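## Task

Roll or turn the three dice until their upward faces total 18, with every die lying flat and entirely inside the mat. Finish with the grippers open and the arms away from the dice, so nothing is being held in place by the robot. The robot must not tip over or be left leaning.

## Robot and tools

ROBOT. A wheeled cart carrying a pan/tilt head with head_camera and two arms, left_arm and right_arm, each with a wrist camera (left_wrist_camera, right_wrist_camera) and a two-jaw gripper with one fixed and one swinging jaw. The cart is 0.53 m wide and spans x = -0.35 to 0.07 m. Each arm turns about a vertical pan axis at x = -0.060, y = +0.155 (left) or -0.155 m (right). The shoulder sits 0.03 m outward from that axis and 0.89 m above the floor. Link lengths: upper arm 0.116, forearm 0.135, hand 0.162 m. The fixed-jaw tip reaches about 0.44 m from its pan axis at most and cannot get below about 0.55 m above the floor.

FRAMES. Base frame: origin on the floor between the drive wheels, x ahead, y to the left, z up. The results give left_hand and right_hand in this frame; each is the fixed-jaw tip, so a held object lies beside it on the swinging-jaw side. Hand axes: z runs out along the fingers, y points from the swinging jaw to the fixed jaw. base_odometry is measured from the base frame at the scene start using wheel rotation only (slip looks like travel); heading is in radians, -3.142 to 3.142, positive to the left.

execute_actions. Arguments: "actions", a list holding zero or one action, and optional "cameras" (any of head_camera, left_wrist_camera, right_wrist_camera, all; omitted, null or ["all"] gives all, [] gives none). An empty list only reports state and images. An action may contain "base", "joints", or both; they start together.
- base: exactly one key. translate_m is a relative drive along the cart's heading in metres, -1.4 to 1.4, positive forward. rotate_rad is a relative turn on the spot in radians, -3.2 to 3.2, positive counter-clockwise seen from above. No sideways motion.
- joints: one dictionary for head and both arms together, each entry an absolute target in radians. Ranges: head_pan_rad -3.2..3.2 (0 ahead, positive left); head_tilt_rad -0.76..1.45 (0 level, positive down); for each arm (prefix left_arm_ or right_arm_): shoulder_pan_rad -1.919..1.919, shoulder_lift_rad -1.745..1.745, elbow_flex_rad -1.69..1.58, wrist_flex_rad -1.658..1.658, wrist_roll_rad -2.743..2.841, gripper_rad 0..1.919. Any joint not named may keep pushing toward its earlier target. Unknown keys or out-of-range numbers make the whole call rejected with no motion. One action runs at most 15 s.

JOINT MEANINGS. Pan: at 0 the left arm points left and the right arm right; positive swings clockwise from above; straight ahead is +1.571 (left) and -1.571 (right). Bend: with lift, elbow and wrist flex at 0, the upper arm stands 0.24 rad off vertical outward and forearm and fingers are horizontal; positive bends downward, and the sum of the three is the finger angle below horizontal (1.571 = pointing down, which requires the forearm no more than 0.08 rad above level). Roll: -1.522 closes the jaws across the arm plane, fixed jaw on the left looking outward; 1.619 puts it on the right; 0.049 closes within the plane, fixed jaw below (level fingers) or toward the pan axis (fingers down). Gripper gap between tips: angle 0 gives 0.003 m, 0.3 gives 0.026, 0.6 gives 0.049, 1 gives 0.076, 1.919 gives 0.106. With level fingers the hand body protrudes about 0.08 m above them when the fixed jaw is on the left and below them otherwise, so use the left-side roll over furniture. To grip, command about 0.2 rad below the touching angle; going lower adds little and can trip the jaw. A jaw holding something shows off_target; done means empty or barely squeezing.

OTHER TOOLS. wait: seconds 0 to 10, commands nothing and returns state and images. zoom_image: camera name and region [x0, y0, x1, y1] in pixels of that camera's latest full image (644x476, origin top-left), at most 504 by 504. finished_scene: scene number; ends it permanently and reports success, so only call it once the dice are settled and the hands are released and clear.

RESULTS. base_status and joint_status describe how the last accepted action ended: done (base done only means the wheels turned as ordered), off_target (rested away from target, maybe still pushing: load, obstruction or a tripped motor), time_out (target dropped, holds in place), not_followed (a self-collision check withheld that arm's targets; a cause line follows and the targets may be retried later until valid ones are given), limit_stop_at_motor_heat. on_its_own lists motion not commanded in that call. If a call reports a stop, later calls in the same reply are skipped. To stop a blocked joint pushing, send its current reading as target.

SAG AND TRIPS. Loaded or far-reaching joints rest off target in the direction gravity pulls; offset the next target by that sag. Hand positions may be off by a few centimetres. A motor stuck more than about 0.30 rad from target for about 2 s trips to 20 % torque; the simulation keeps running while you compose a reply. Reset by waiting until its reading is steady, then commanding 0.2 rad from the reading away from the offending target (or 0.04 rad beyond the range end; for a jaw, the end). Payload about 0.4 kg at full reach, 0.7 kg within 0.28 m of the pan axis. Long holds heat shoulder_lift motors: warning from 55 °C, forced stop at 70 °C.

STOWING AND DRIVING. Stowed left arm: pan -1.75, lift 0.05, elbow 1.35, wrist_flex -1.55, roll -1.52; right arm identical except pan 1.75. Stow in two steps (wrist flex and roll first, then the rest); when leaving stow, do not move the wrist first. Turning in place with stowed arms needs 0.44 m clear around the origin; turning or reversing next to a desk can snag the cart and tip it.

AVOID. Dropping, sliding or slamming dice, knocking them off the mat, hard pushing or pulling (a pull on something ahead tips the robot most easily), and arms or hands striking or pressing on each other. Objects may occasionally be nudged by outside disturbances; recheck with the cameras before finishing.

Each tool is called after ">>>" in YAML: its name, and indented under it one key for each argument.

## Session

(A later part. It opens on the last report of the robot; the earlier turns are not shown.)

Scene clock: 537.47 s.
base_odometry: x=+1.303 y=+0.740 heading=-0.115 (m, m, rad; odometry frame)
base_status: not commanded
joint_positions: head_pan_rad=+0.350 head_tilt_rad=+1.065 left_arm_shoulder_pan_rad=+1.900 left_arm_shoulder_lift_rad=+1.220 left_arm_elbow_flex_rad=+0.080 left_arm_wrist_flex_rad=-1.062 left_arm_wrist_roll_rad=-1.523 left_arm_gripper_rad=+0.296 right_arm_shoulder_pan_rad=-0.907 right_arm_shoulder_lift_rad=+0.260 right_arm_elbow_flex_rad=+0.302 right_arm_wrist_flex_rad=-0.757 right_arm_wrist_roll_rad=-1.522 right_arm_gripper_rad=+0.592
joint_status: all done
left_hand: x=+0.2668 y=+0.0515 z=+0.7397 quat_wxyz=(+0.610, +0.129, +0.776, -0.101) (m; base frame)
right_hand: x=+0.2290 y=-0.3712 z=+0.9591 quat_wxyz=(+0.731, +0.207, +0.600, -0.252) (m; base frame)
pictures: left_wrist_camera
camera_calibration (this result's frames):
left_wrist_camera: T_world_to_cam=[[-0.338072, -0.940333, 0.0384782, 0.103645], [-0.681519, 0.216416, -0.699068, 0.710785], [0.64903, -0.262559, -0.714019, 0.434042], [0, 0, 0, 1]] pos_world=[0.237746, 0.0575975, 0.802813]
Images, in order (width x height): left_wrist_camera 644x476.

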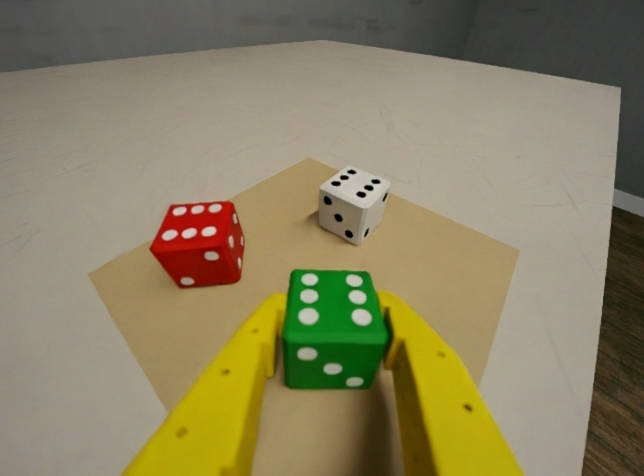

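Contact reached (sag reduced). Release.

>>> execute_actions:
  actions:
    - {"joints":{"left_arm_gripper_rad":0.6}}
  cameras: ["left_wrist_camera"]

>>> execute_actions:
  actions:
    - {"joints":{"left_arm_shoulder_lift_rad":0.8}}
  cameras: []

>>> execute_actions:
  actions:
    - {"base":{"translate_m":-0.1},"joints":{"left_arm_shoulder_lift_rad":0.3,"left_arm_shoulder_pan_rad":1.2,"head_tilt_rad":0.92,"head_pan_rad":0.2}}
  cameras: ["head_camera"]

Scene clock: 545.30 s.
base_odometry: x=+1.303 y=+0.740 heading=-0.115 (m, m, rad; odometry frame)
base_status: not commanded
joint_positions: head_pan_rad=+0.350 head_tilt_rad=+1.065 left_arm_shoulder_pan_rad=+1.900 left_arm_shoulder_lift_rad=+1.221 left_arm_elbow_flex_rad=+0.080 left_arm_wrist_flex_rad=-1.062 left_arm_wrist_roll_rad=-1.523 left_arm_gripper_rad=+0.592 right_arm_shoulder_pan_rad=-0.907 right_arm_shoulder_lift_rad=+0.260 right_arm_elbow_flex_rad=+0.302 right_arm_wrist_flex_rad=-0.757 right_arm_wrist_roll_rad=-1.522 right_arm_gripper_rad=+0.592
joint_status: all done
left_hand: x=+0.2666 y=+0.0516 z=+0.7392 quat_wxyz=(+0.609, +0.129, +0.776, -0.101) (m; base frame)
right_hand: x=+0.2290 y=-0.3712 z=+0.9591 quat_wxyz=(+0.731, +0.207, +0.600, -0.252) (m; base frame)
pictures: left_wrist_camera
camera_calibration (this result's frames):
left_wrist_camera: T_world_to_cam=[[-0.338016, -0.940352, 0.0385026, 0.103628], [-0.682533, 0.216763, -0.697971, 0.709721], [0.647992, -0.262205, -0.715091, 0.434916], [0, 0, 0, 1]] pos_world=[0.237614, 0.0576428, 0.802379]
Images, in order (width x height): left_wrist_camera 644x476.

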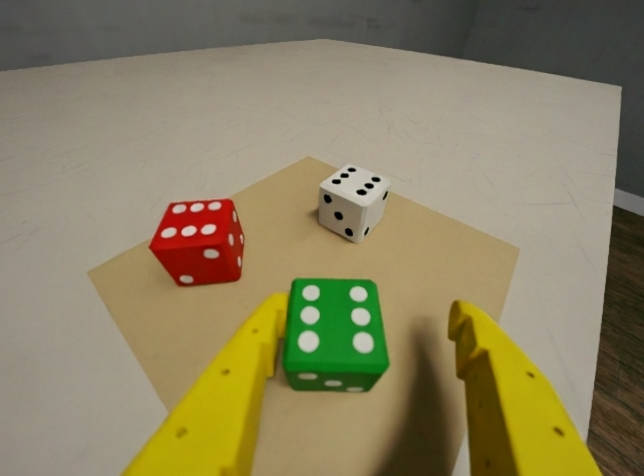

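Scene clock: 546.30 s.
base_odometry: x=+1.303 y=+0.740 heading=-0.115 (m, m, rad; odometry frame)
base_status: not commanded
joint_positions: head_pan_rad=+0.350 head_tilt_rad=+1.065 left_arm_shoulder_pan_rad=+1.900 left_arm_shoulder_lift_rad=+0.861 left_arm_elbow_flex_rad=+0.080 left_arm_wrist_flex_rad=-1.062 left_arm_wrist_roll_rad=-1.523 left_arm_gripper_rad=+0.593 right_arm_shoulder_pan_rad=-0.907 right_arm_shoulder_lift_rad=+0.260 right_arm_elbow_flex_rad=+0.302 right_arm_wrist_flex_rad=-0.757 right_arm_wrist_roll_rad=-1.522 right_arm_gripper_rad=+0.592
joint_status: all done
left_hand: x=+0.2993 y=+0.0404 z=+0.8592 quat_wxyz=(+0.738, +0.109, +0.654, -0.122) (m; base frame)
right_hand: x=+0.2290 y=-0.3712 z=+0.9591 quat_wxyz=(+0.731, +0.207, +0.600, -0.252) (m; base frame)
pictures: none
No camera images: the call's "cameras" was empty. Leave "cameras" out to get every camera's image.

Scene clock: 547.67 s.
base_odometry: x=+1.204 y=+0.752 heading=-0.119 (m, m, rad; odometry frame)
base_status: done
joint_positions: head_pan_rad=+0.210 head_tilt_rad=+0.935 left_arm_shoulder_pan_rad=+1.205 left_arm_shoulder_lift_rad=+0.353 left_arm_elbow_flex_rad=+0.080 left_arm_wrist_flex_rad=-1.063 left_arm_wrist_roll_rad=-1.523 left_arm_gripper_rad=+0.593 right_arm_shoulder_pan_rad=-0.906 right_arm_shoulder_lift_rad=+0.258 right_arm_elbow_flex_rad=+0.302 right_arm_wrist_flex_rad=-0.757 right_arm_wrist_roll_rad=-1.522 right_arm_gripper_rad=+0.592
joint_status: all done
left_hand: x=+0.2642 y=+0.2874 z=+1.0324 quat_wxyz=(+0.876, -0.082, +0.446, +0.162) (m; base frame)
right_hand: x=+0.2286 y=-0.3716 z=+0.9596 quat_wxyz=(+0.731, +0.207, +0.599, -0.253) (m; base frame)
pictures: head_camera
camera_calibration (this result's frames):
head_camera: T_world_to_cam=[[0.264927, -0.96404, -0.0210014, 0.0331065], [-0.770664, -0.198594, -0.605506, 0.702201], [0.579561, 0.1766, -0.795564, 0.933863], [0, 0, 0, 1]] pos_world=[-0.00884006, 0.00644944, 1.16883]
Images, in order (width x height): head_camera 644x476.

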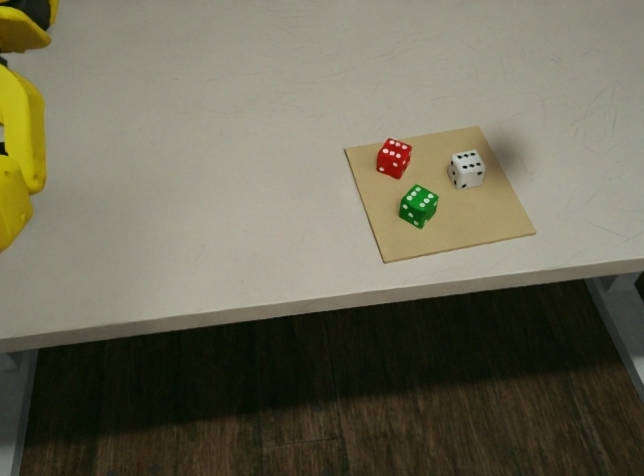

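All three dice show 6 and sit flat on the mat.

>>> finished_scene:
  scene: 2

The scene is finished: the task was done.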